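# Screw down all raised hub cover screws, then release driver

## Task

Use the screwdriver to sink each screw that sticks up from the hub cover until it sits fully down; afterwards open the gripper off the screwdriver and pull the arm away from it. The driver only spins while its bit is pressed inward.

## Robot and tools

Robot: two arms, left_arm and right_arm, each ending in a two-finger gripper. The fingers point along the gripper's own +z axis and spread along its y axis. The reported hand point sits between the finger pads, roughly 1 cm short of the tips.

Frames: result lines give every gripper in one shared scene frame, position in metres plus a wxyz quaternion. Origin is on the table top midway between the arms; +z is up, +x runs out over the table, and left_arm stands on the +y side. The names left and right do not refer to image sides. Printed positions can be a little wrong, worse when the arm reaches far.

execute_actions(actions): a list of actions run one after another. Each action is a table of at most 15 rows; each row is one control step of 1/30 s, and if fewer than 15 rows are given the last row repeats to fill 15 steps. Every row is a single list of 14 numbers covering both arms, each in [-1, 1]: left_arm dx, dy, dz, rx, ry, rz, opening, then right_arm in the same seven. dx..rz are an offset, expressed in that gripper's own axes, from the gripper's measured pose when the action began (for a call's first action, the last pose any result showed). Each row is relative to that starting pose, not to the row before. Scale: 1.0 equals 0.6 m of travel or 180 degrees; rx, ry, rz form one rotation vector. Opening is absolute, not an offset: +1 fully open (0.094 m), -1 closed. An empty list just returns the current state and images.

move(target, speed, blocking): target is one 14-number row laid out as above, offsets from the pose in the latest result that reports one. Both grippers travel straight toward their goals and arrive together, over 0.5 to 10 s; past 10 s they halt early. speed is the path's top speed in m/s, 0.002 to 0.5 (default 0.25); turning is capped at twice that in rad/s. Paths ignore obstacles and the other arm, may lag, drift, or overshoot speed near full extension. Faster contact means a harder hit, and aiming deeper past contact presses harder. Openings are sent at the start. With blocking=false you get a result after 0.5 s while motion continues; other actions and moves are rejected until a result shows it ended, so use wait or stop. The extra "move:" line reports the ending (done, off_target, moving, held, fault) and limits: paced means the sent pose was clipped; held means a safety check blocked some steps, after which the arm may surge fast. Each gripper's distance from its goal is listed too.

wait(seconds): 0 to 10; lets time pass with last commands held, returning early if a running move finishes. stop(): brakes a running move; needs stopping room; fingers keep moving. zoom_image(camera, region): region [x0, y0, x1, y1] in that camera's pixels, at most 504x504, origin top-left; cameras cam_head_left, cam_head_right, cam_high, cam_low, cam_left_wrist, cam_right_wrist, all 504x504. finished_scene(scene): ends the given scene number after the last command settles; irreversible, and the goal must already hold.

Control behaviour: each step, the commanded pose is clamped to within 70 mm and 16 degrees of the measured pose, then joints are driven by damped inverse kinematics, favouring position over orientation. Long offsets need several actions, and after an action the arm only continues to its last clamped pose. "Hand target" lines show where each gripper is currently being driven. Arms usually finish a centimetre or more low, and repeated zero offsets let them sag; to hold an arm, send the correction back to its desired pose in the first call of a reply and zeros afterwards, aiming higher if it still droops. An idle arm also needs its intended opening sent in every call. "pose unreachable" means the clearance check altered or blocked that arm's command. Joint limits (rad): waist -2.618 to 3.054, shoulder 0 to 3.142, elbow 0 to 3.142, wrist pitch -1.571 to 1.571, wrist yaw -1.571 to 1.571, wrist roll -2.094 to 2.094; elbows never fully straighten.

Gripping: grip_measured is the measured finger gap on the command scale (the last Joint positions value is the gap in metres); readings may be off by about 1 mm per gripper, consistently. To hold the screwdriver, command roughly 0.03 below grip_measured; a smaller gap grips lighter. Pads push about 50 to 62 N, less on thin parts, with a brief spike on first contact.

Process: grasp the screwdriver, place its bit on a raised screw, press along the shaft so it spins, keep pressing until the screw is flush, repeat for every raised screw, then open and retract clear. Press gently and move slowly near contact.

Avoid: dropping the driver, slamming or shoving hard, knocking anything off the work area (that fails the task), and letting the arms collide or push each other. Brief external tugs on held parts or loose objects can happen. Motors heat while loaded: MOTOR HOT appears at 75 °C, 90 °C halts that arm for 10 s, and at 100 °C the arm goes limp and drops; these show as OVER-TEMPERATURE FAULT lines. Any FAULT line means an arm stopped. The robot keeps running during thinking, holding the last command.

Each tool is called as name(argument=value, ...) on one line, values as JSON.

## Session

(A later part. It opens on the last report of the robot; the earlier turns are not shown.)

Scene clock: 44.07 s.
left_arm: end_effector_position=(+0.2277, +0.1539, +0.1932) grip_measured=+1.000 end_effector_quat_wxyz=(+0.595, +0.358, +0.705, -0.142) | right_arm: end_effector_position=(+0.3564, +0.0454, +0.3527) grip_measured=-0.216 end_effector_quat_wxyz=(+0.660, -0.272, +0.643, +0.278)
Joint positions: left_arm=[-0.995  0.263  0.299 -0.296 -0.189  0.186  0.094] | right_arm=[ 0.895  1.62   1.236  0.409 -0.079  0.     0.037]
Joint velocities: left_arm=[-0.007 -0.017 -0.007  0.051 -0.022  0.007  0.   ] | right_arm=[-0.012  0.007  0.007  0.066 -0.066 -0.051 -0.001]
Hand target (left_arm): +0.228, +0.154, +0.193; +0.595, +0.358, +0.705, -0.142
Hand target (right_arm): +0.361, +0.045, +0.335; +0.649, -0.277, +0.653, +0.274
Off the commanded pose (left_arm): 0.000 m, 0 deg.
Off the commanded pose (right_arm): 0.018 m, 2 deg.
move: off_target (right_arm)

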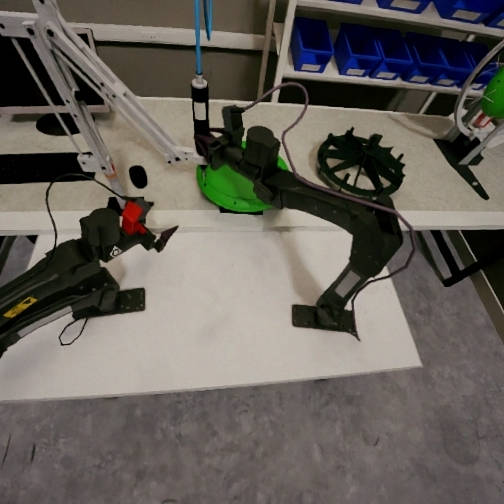

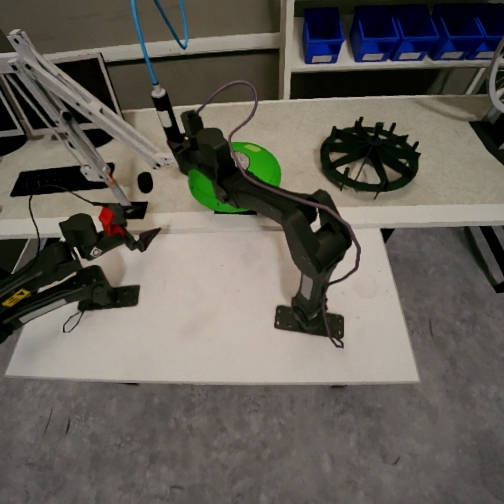

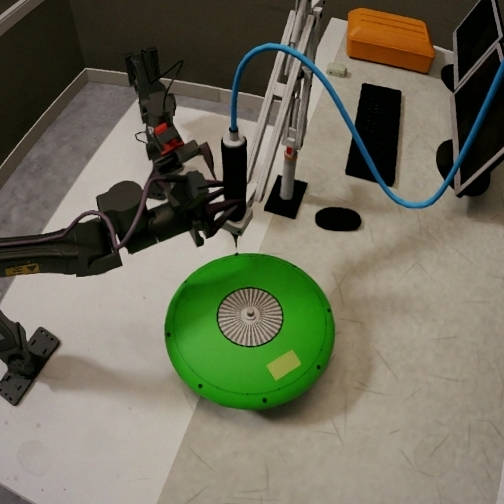

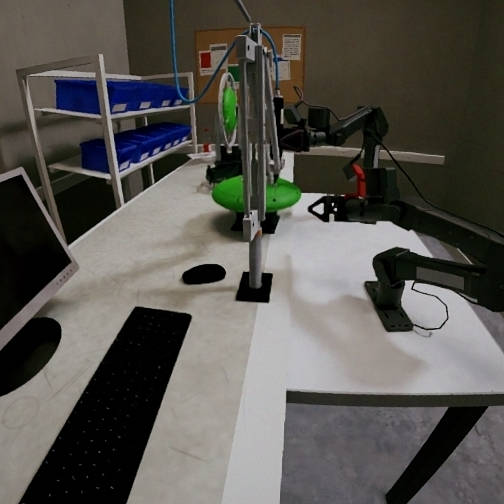

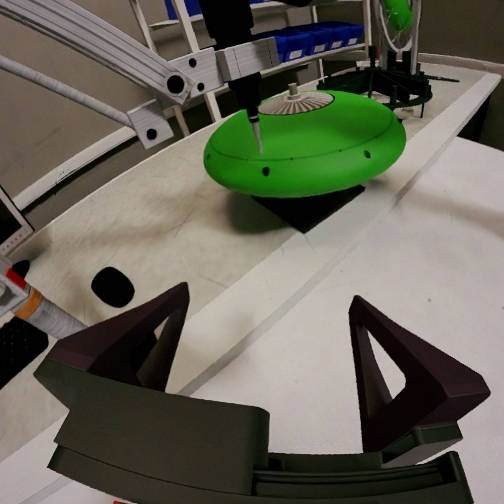

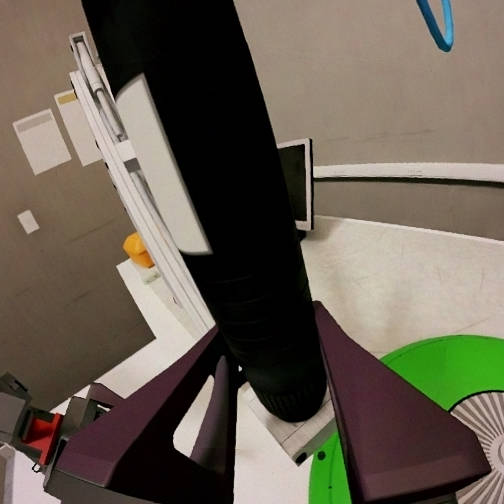

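move(target=[0,0,0,0,0,0,1,0.05,-0.0105,0.005,-0.002,0.012,0,-0.26], speed=0.05)

zoom_image(camera="cam_left_wrist", region=[230,120,300,190])

zoom_image(camera="cam_high", region=[215,225,260,270])

zoom_image(camera="cam_head_left", region=[180,160,230,210])

Scene clock: 49.33 s.
left_arm: end_effector_position=(+0.2277, +0.1539, +0.1932) grip_measured=+1.000 end_effector_quat_wxyz=(+0.595, +0.358, +0.705, -0.142) | right_arm: end_effector_position=(+0.3573, +0.0422, +0.3456) grip_measured=-0.216 end_effector_quat_wxyz=(+0.661, -0.273, +0.640, +0.280)
Joint positions: left_arm=[-0.995  0.263  0.299 -0.296 -0.189  0.186  0.094] | right_arm=[ 0.884  1.62   1.203  0.448 -0.094  0.     0.037]
Joint velocities: left_arm=[-0.017  0.002 -0.007  0.051  0.051  0.007  0.   ] | right_arm=[-0.007 -0.012 -0.007  0.022  0.051 -0.037 -0.001]
Hand target (left_arm): +0.228, +0.154, +0.193; +0.595, +0.358, +0.705, -0.142
Hand target (right_arm): +0.363, +0.043, +0.323; +0.647, -0.279, +0.654, +0.275
Off the commanded pose (left_arm): 0.000 m, 0 deg.
Off the commanded pose (right_arm): 0.024 m, 2 deg.
move: off_target (right_arm)

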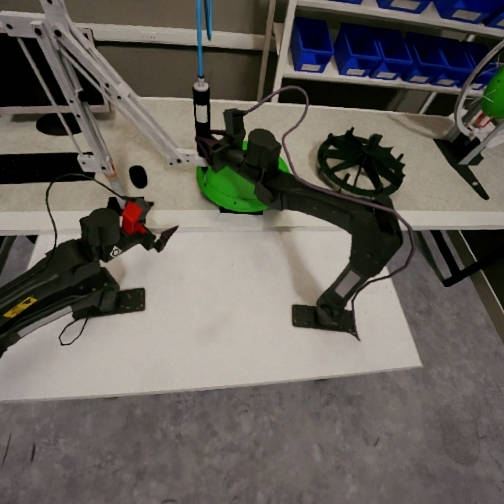

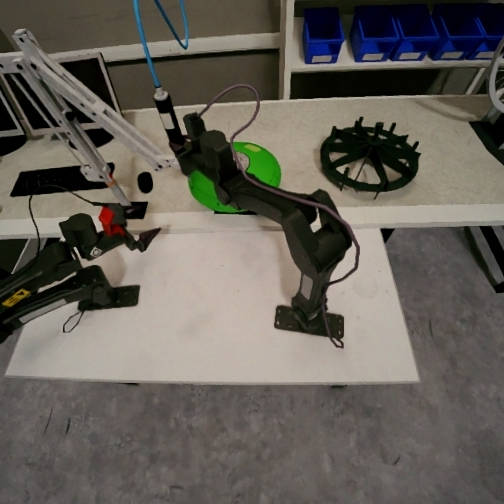

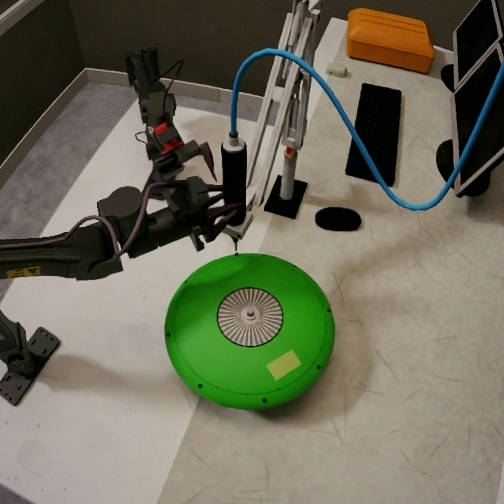

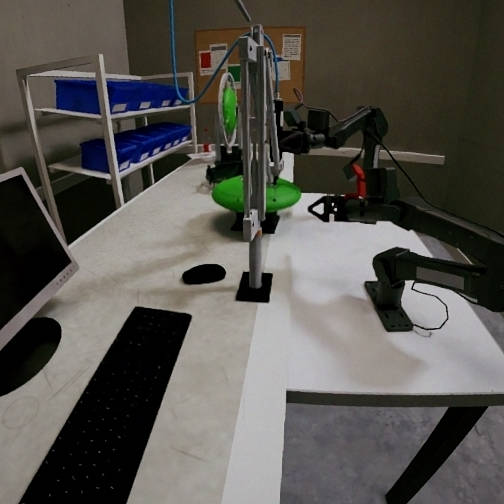

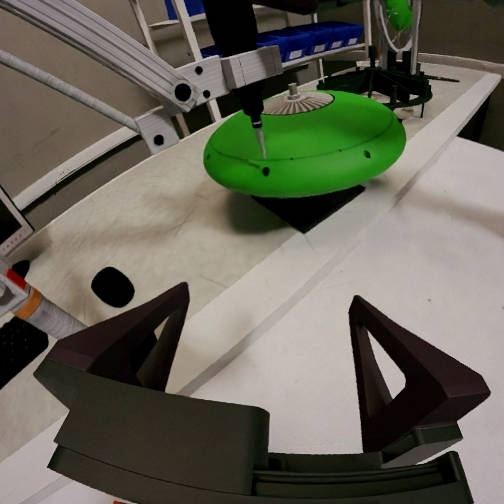

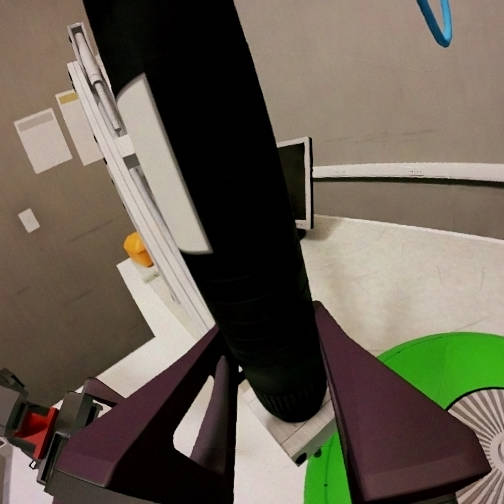

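Region (230, 120, 300, 190) of cam_left_wrist's 504x504 image, scaled by 7.200, with more detail than that image has.

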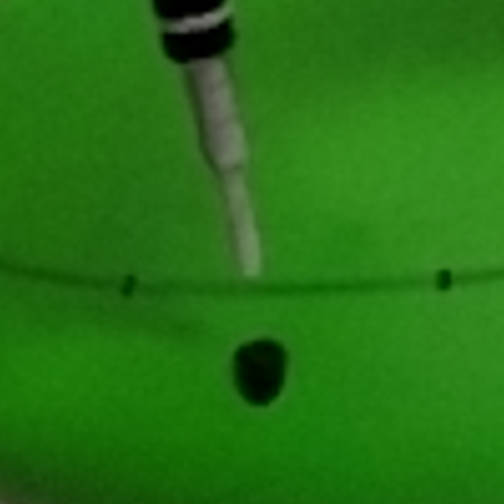

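Region (215, 225, 260, 270) of cam_high's 504x504 image, scaled by 11.200, with more detail than that image has.

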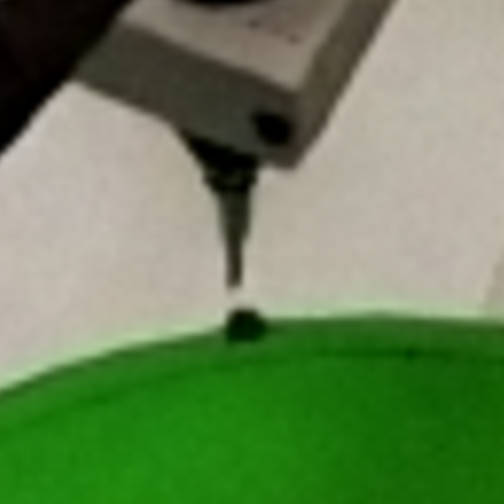

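Region (180, 160, 230, 210) of cam_head_left's 504x504 image, scaled by 10.080, with more detail than that image has.

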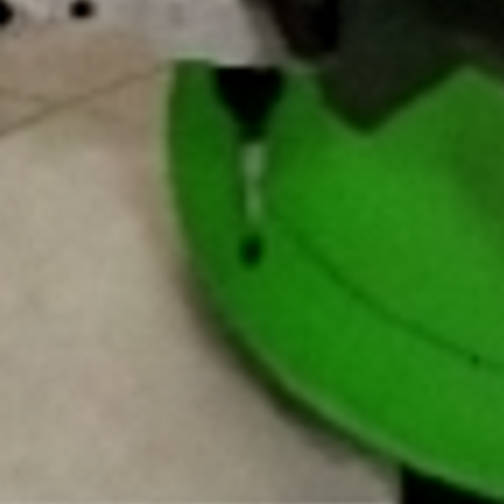

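execute_actions(actions=[[[0,0,0,0,0,0,1,0.046,0.002,0.0095,0,0.016,0,-0.26]]])

zoom_image(camera="cam_left_wrist", region=[230,120,300,190])

zoom_image(camera="cam_high", region=[215,225,260,270])

zoom_image(camera="cam_head_left", region=[180,160,230,210])

Scene clock: 53.50 s.
left_arm: end_effector_position=(+0.2277, +0.1539, +0.1932) grip_measured=+1.000 end_effector_quat_wxyz=(+0.595, +0.358, +0.705, -0.142) | right_arm: end_effector_position=(+0.3589, +0.0446, +0.3413) grip_measured=-0.216 end_effector_quat_wxyz=(+0.660, -0.274, +0.641, +0.280)
Joint positions: left_arm=[-0.995  0.263  0.299 -0.296 -0.189  0.186  0.094] | right_arm=[ 0.886  1.633  1.203  0.457 -0.095  0.     0.037]
Joint velocities: left_arm=[-0.012  0.017 -0.007  0.007 -0.066 -0.051  0.   ] | right_arm=[ 0.002  0.012  0.007 -0.037 -0.051  0.007  0.   ]
Hand target (left_arm): +0.228, +0.154, +0.193; +0.595, +0.358, +0.705, -0.142
Hand target (right_arm): +0.360, +0.047, +0.319; +0.645, -0.280, +0.657, +0.273
Off the commanded pose (left_arm): 0.000 m, 0 deg.
Off the commanded pose (right_arm): 0.023 m, 3 deg.

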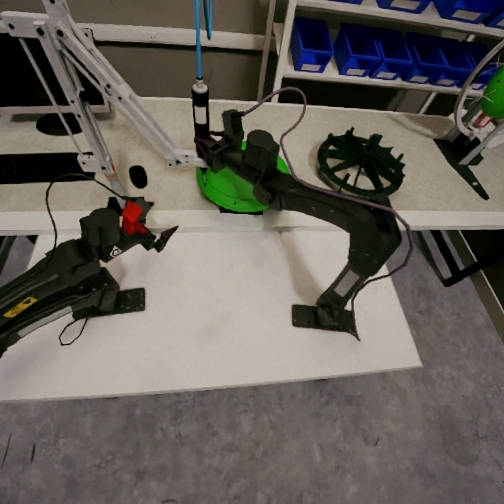

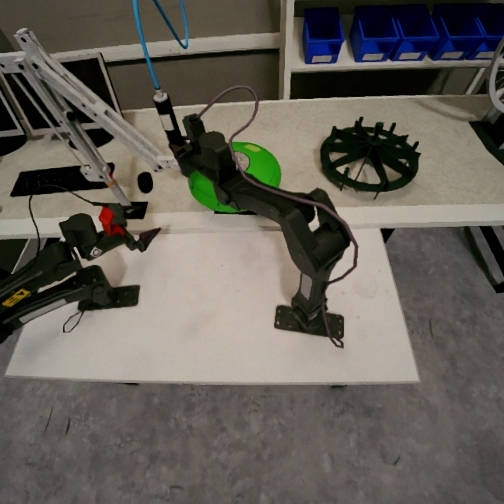

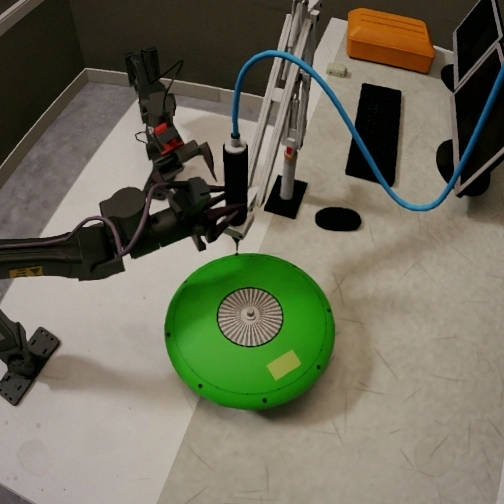

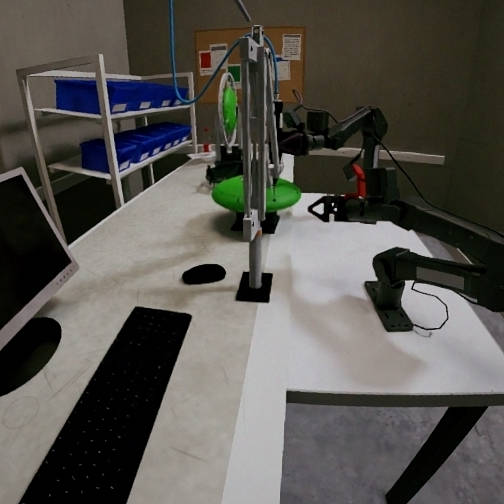

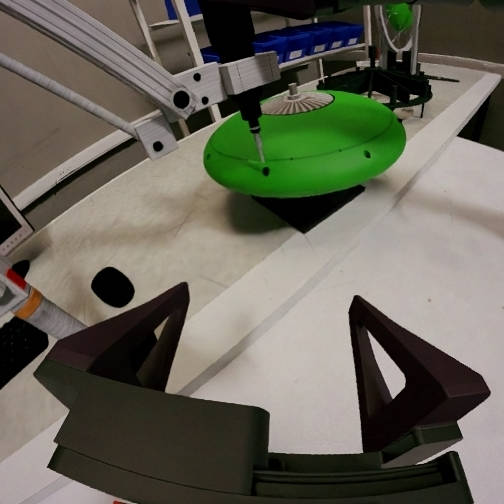

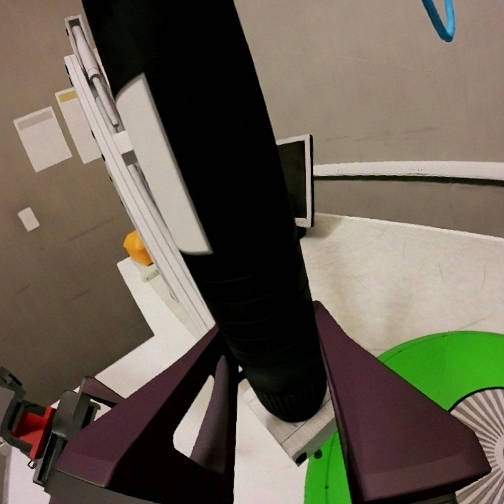

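Region (230, 120, 300, 190) of cam_left_wrist's 504x504 image, scaled by 7.200, with more detail than that image has.

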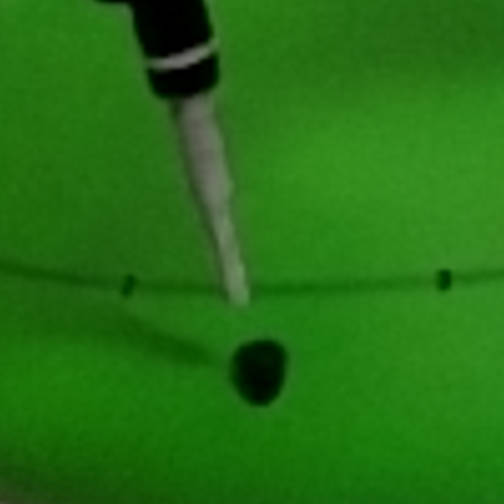

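Region (215, 225, 260, 270) of cam_high's 504x504 image, scaled by 11.200, with more detail than that image has.

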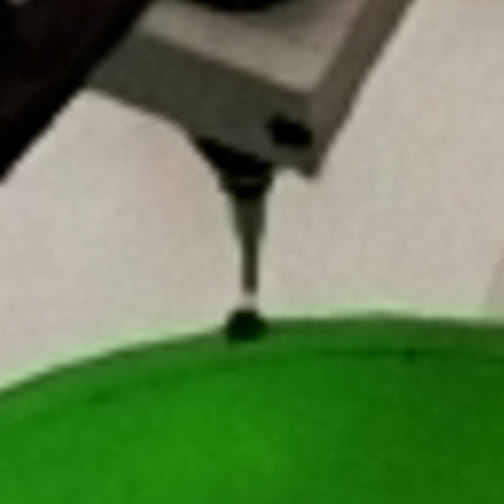

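Region (180, 160, 230, 210) of cam_head_left's 504x504 image, scaled by 10.080, with more detail than that image has.

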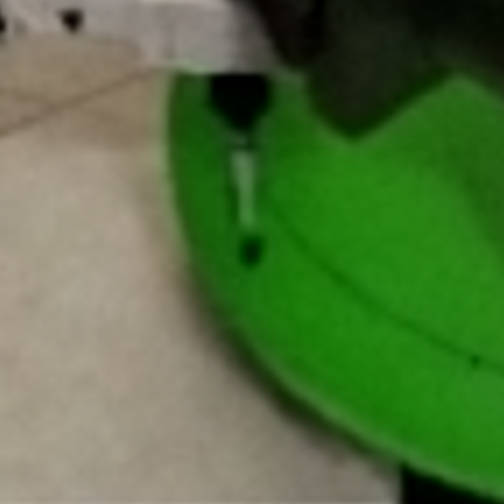

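Need 1.5 mm back while dropping 7 mm: an elbow-only descent does that.

execute_actions(actions=[[[0,0,0,0,0,0,1,0.05,0,0.002,0,0.012,0,-0.26]]])

zoom_image(camera="cam_left_wrist", region=[230,120,300,190])

zoom_image(camera="cam_high", region=[215,225,260,270])

zoom_image(camera="cam_head_left", region=[180,160,230,210])

Scene clock: 58.53 s.
left_arm: end_effector_position=(+0.2277, +0.1539, +0.1932) grip_measured=+1.000 end_effector_quat_wxyz=(+0.595, +0.358, +0.705, -0.142) | right_arm: end_effector_position=(+0.3576, +0.0432, +0.3328) grip_measured=-0.216 end_effector_quat_wxyz=(+0.661, -0.274, +0.640, +0.280)
Joint positions: left_arm=[-0.995  0.263  0.299 -0.296 -0.189  0.186  0.094] | right_arm=[ 0.886  1.633  1.165  0.499 -0.094  0.     0.037]
Joint velocities: left_arm=[ 0.022 -0.017 -0.017 -0.022 -0.007 -0.022  0.   ] | right_arm=[ 0.002  0.002 -0.002  0.022 -0.081 -0.081  0.   ]
Hand target (left_arm): +0.228, +0.154, +0.193; +0.595, +0.358, +0.705, -0.142
Hand target (right_arm): +0.360, +0.046, +0.312; +0.647, -0.280, +0.654, +0.275
Off the commanded pose (left_arm): 0.000 m, 0 deg.
Off the commanded pose (right_arm): 0.022 m, 2 deg.

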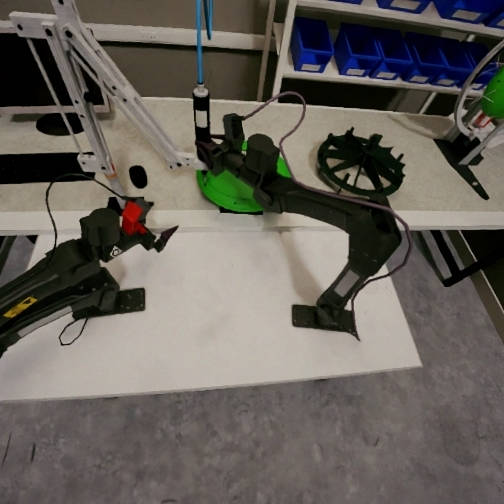

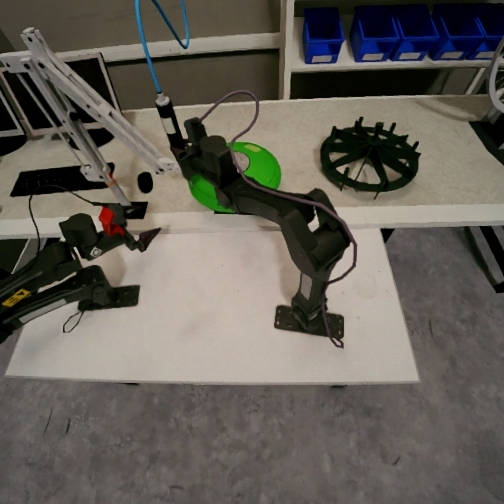

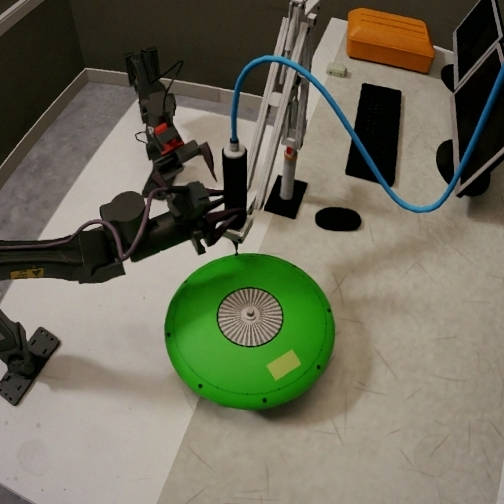

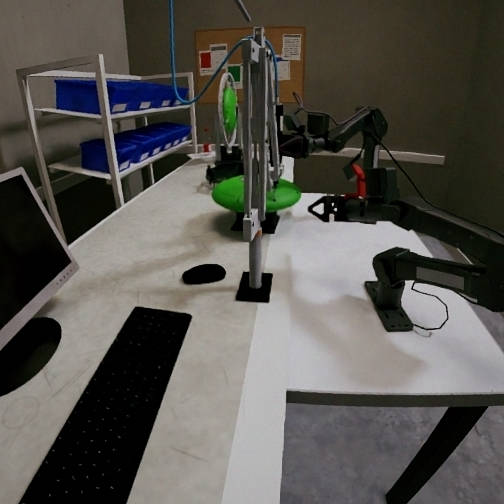

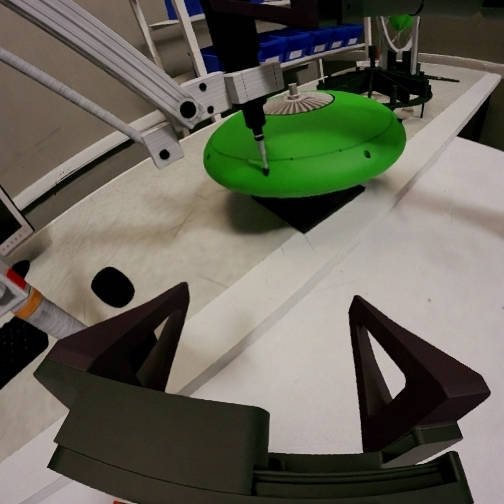

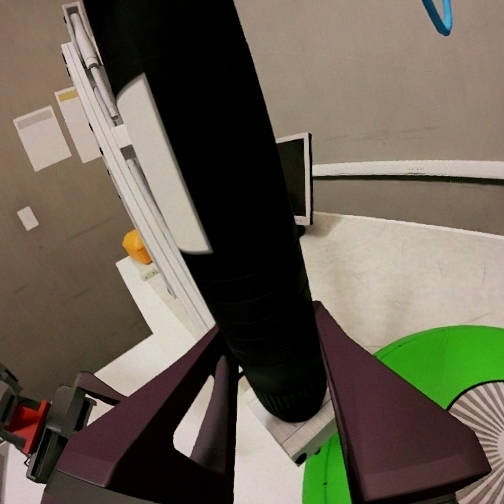

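Region (230, 120, 300, 190) of cam_left_wrist's 504x504 image, scaled by 7.200, with more detail than that image has.

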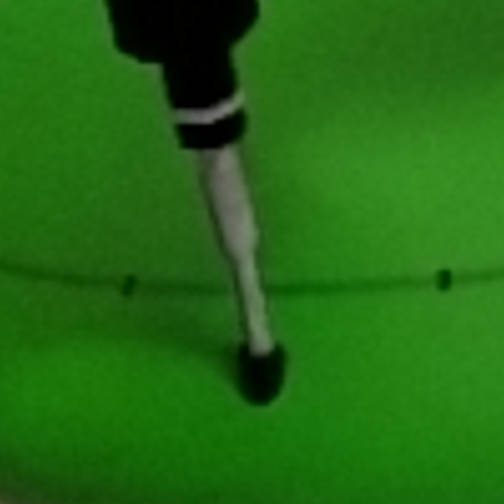

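Region (215, 225, 260, 270) of cam_high's 504x504 image, scaled by 11.200, with more detail than that image has.

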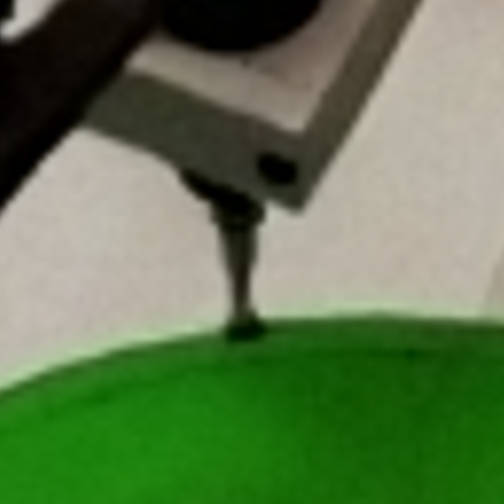

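Region (180, 160, 230, 210) of cam_head_left's 504x504 image, scaled by 10.080, with more detail than that image has.

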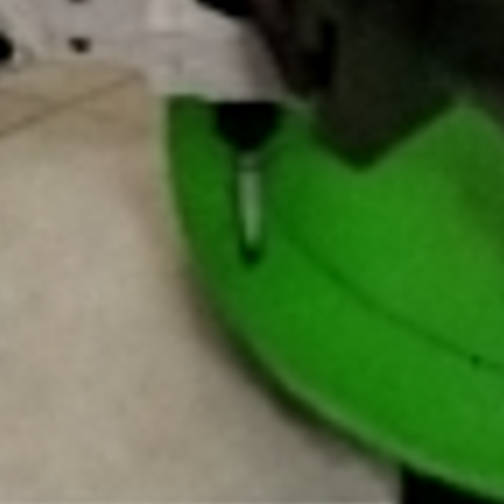

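execute_actions(actions=[[[0,0,0,0,0,0,1,0.055,0,0.005,0,0.02,0,-0.26]],[[0,0,0,0,0,0,1,0.085,0,0.007,0,0.04,0,-0.26]],[[0,0,0,0,0,0,1,0.115,0,0.008,0,0.055,0,-0.26]],[[0,0,0,0,0,0,1,0.115,0,0.008,0,0.055,0,-0.26]],[[0,0,0,0,0,0,1,0.115,0,0.008,0,0.055,0,-0.26]]])

zoom_image(camera="cam_left_wrist", region=[230,120,300,190])

Scene clock: 64.53 s.
left_arm: end_effector_position=(+0.2277, +0.1539, +0.1932) grip_measured=+1.000 end_effector_quat_wxyz=(+0.595, +0.358, +0.705, -0.142) | right_arm: end_effector_position=(+0.3571, +0.0423, +0.3279) grip_measured=-0.216 end_effector_quat_wxyz=(+0.667, -0.271, +0.635, +0.281)
Joint positions: left_arm=[-0.995  0.263  0.299 -0.296 -0.189  0.186  0.094] | right_arm=[ 0.886  1.638  1.134  0.551 -0.092 -0.001  0.037]
Joint velocities: left_arm=[ 0.002  0.007  0.017  0.007  0.051 -0.11   0.   ] | right_arm=[ 0.017 -0.022  0.017 -0.037  0.037 -0.095 -0.001]
Hand target (left_arm): +0.228, +0.154, +0.193; +0.595, +0.358, +0.705, -0.142
Hand target (right_arm): +0.359, +0.045, +0.261; +0.608, -0.296, +0.690, +0.257
Off the commanded pose (left_arm): 0.000 m, 0 deg.
Off the commanded pose (right_arm): 0.069 m, 10 deg.

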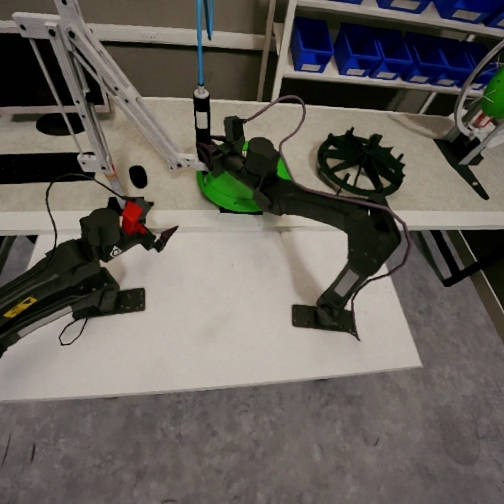

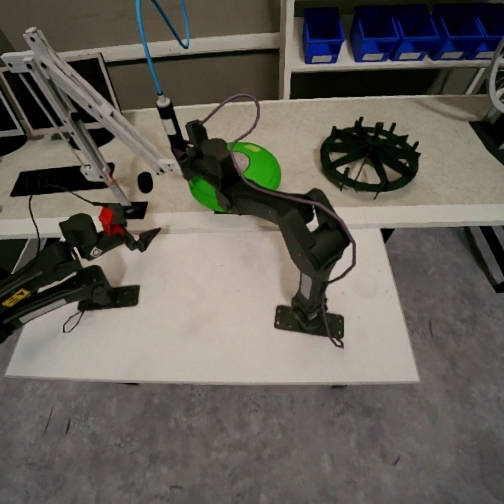

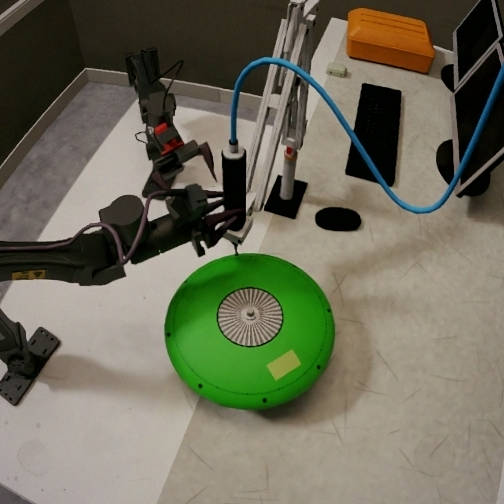

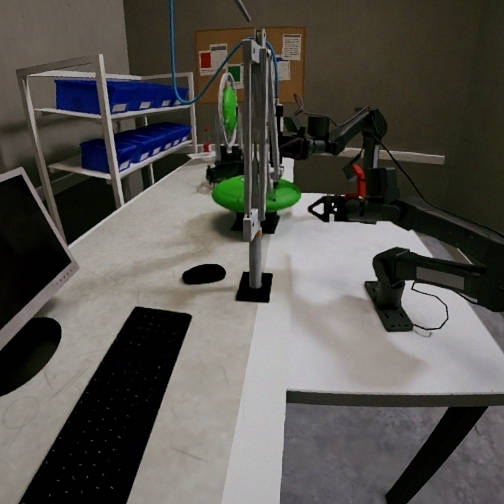

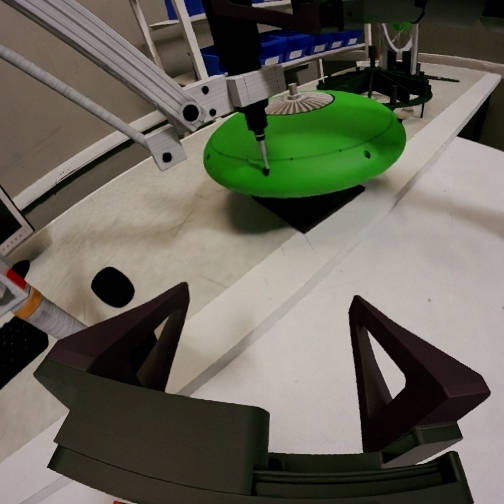

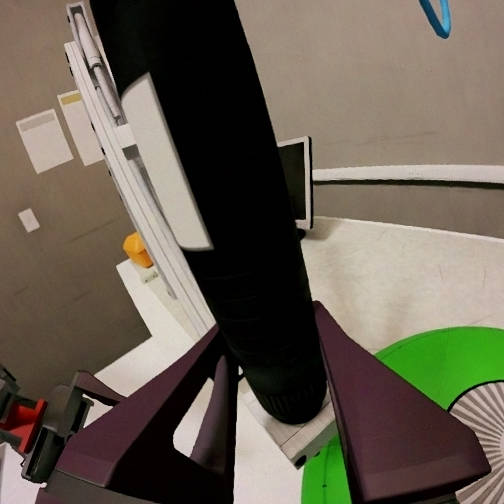

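Region (230, 120, 300, 190) of cam_left_wrist's 504x504 image, scaled by 7.200, with more detail than that image has.

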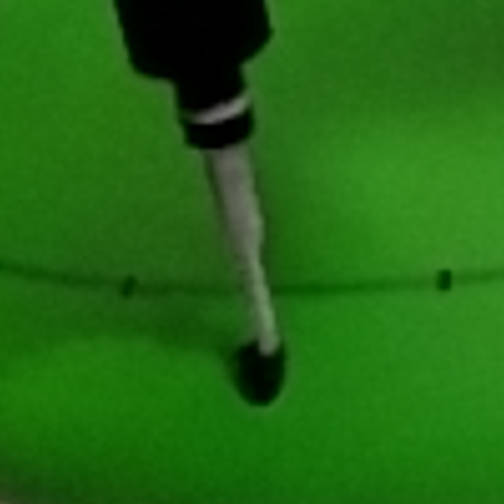

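execute_actions(actions=[[[0,0,0,0,0,0,1,0.015,0,0.008,0,0.016,0,-0.26]]])

zoom_image(camera="cam_left_wrist", region=[245,145,285,185])

zoom_image(camera="cam_high", region=[222,235,252,265])

zoom_image(camera="cam_low", region=[260,180,290,210])

Scene clock: 70.00 s.
left_arm: end_effector_position=(+0.2277, +0.1539, +0.1932) grip_measured=+1.000 end_effector_quat_wxyz=(+0.595, +0.358, +0.705, -0.142) | right_arm: end_effector_position=(+0.3576, +0.0427, +0.3304) grip_measured=-0.216 end_effector_quat_wxyz=(+0.667, -0.271, +0.635, +0.281)
Joint positions: left_arm=[-0.995  0.263  0.299 -0.296 -0.189  0.186  0.094] | right_arm=[ 0.886  1.638  1.145  0.54  -0.092  0.     0.037]
Joint velocities: left_arm=[-0.017 -0.002 -0.007 -0.007  0.066  0.022  0.   ] | right_arm=[-0.037 -0.007 -0.022 -0.051 -0.081  0.022  0.   ]
Hand target (left_arm): +0.228, +0.154, +0.193; +0.595, +0.358, +0.705, -0.142
Hand target (right_arm): +0.360, +0.046, +0.319; +0.651, -0.278, +0.651, +0.274
Off the commanded pose (left_arm): 0.000 m, 0 deg.
Off the commanded pose (right_arm): 0.012 m, 3 deg.

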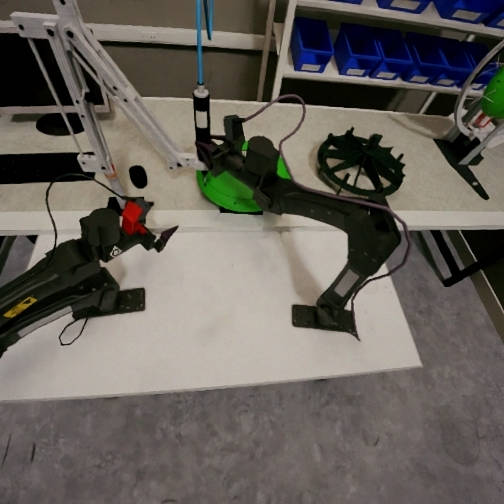

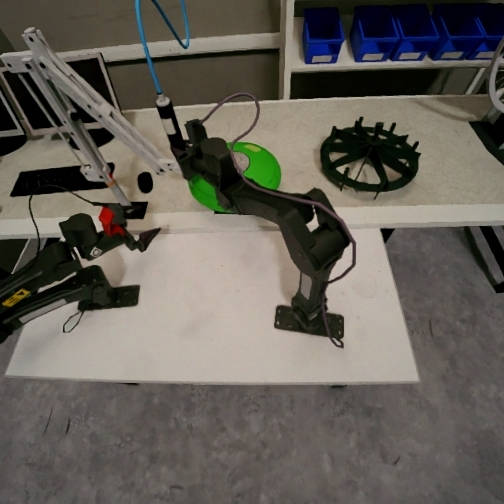

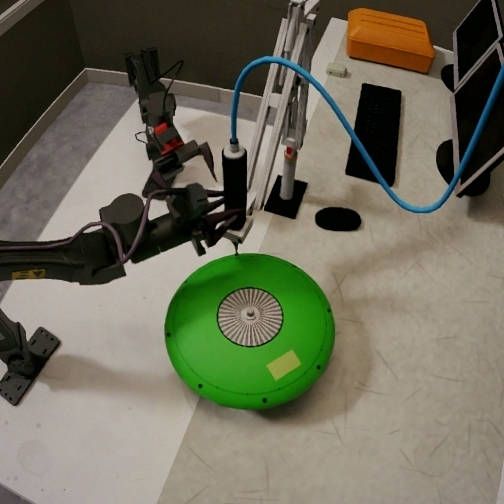

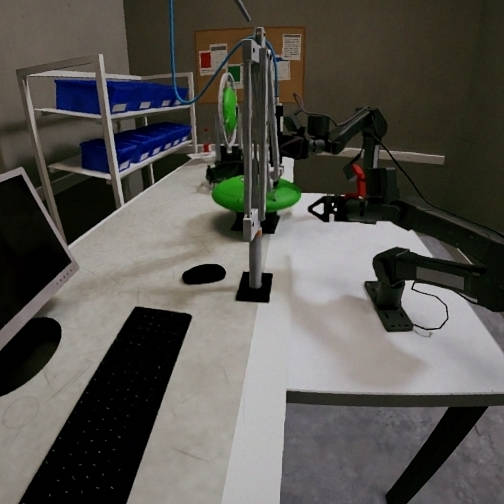

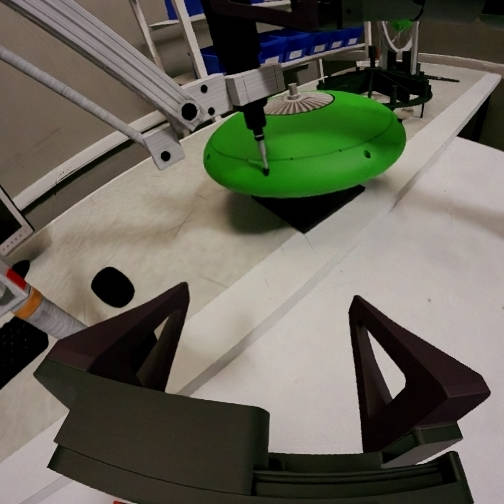

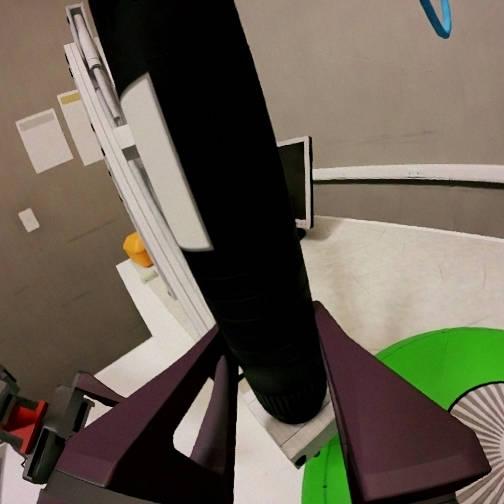

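Region (245, 145, 285, 185) of cam_left_wrist's 504x504 image, scaled by 12.600, with more detail than that image has.

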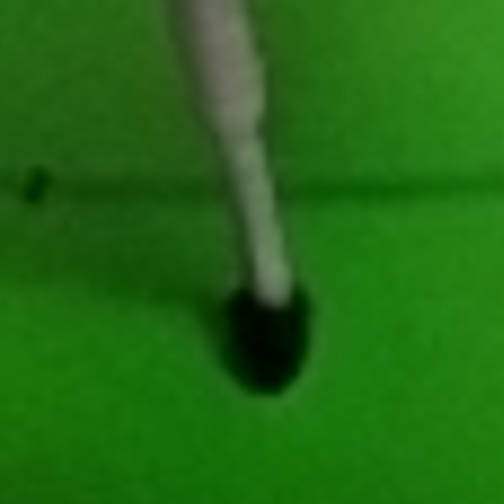

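Region (222, 235, 252, 265) of cam_high's 504x504 image, scaled by 16.800, with more detail than that image has.

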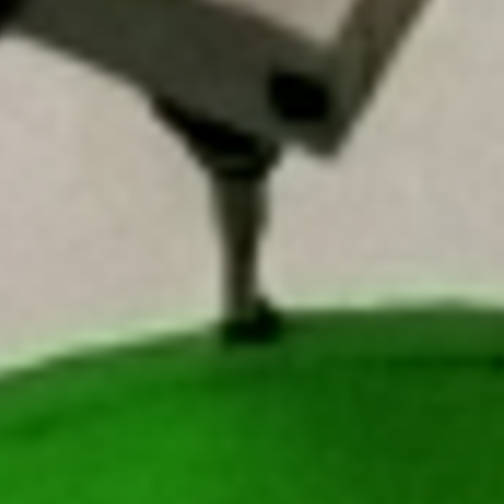

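Region (260, 180, 290, 210) of cam_low's 504x504 image, scaled by 16.800, with more detail than that image has.

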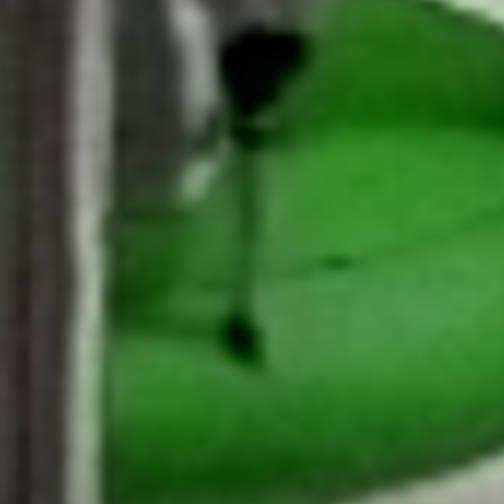

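About 0.8 mm more forward; press with forward bias.

execute_actions(actions=[[[0,0,0,0,0,0,1,0.03,0,0.011,0,0.018,0,-0.26]],[[0,0,0,0,0,0,1,0.05,0,0.012,0,0.026,0,-0.26]]])

zoom_image(camera="cam_left_wrist", region=[245,145,285,185])

zoom_image(camera="cam_high", region=[222,235,252,265])

Scene clock: 74.37 s.
left_arm: end_effector_position=(+0.2277, +0.1539, +0.1932) grip_measured=+1.000 end_effector_quat_wxyz=(+0.595, +0.358, +0.705, -0.142) | right_arm: end_effector_position=(+0.3576, +0.0427, +0.3304) grip_measured=-0.216 end_effector_quat_wxyz=(+0.667, -0.271, +0.635, +0.281)
Joint positions: left_arm=[-0.995  0.263  0.299 -0.296 -0.189  0.186  0.094] | right_arm=[ 0.886  1.638  1.145  0.54  -0.092  0.     0.037]
Joint velocities: left_arm=[ 0.002 -0.007  0.007  0.051  0.066  0.022  0.   ] | right_arm=[-0.012 -0.027 -0.002 -0.022 -0.007 -0.007  0.001]
Hand target (left_arm): +0.228, +0.154, +0.193; +0.595, +0.358, +0.705, -0.142
Hand target (right_arm): +0.362, +0.048, +0.301; +0.640, -0.283, +0.661, +0.270
Off the commanded pose (left_arm): 0.000 m, 0 deg.
Off the commanded pose (right_arm): 0.031 m, 5 deg.

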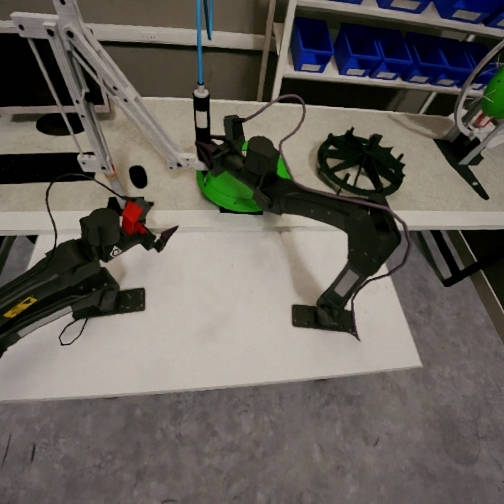

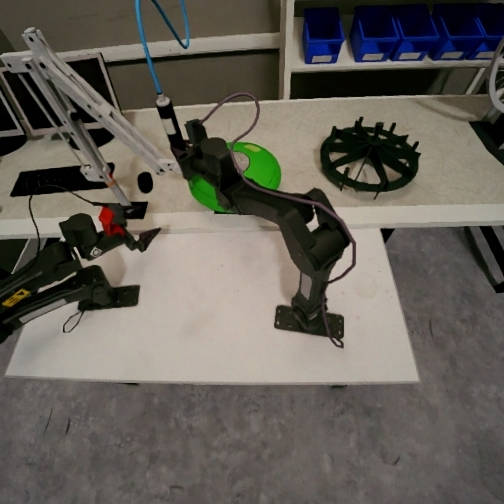

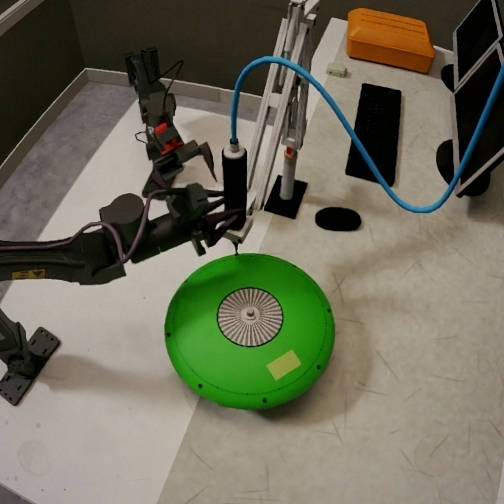

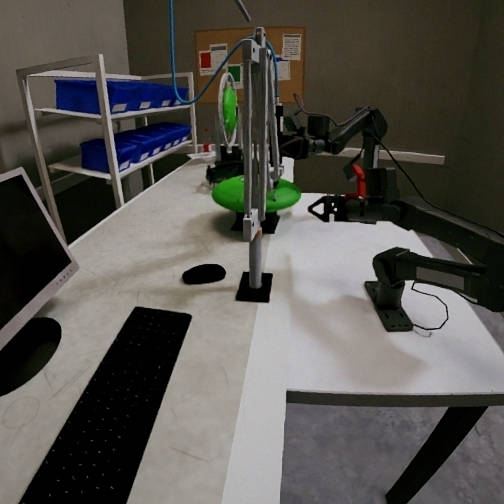

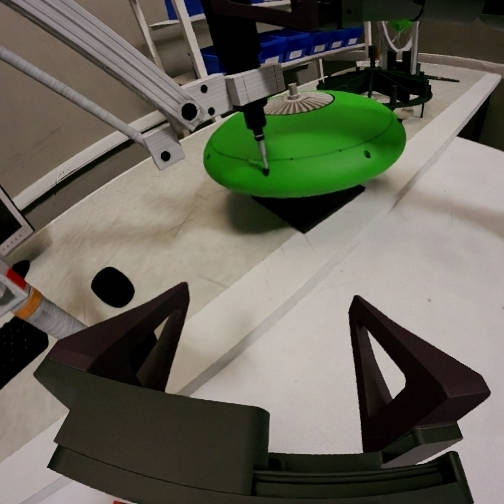

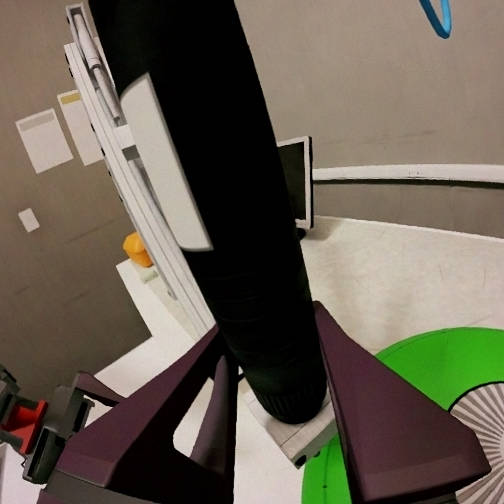

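Region (245, 145, 285, 185) of cam_left_wrist's 504x504 image, scaled by 12.600, with more detail than that image has.

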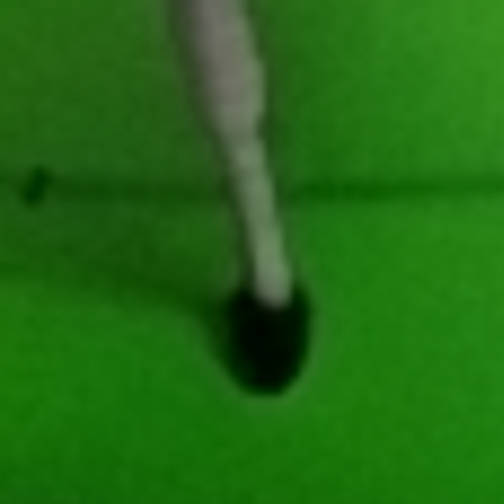

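Region (222, 235, 252, 265) of cam_high's 504x504 image, scaled by 16.800, with more detail than that image has.

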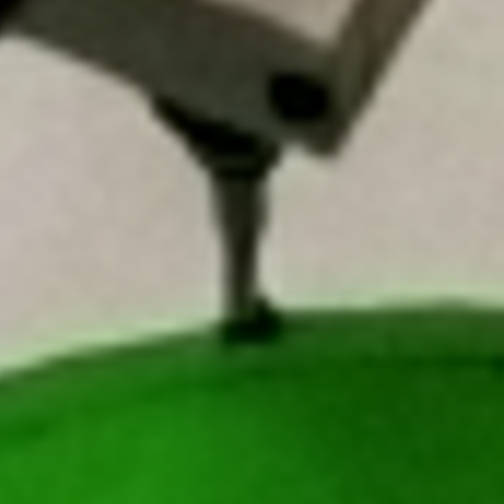

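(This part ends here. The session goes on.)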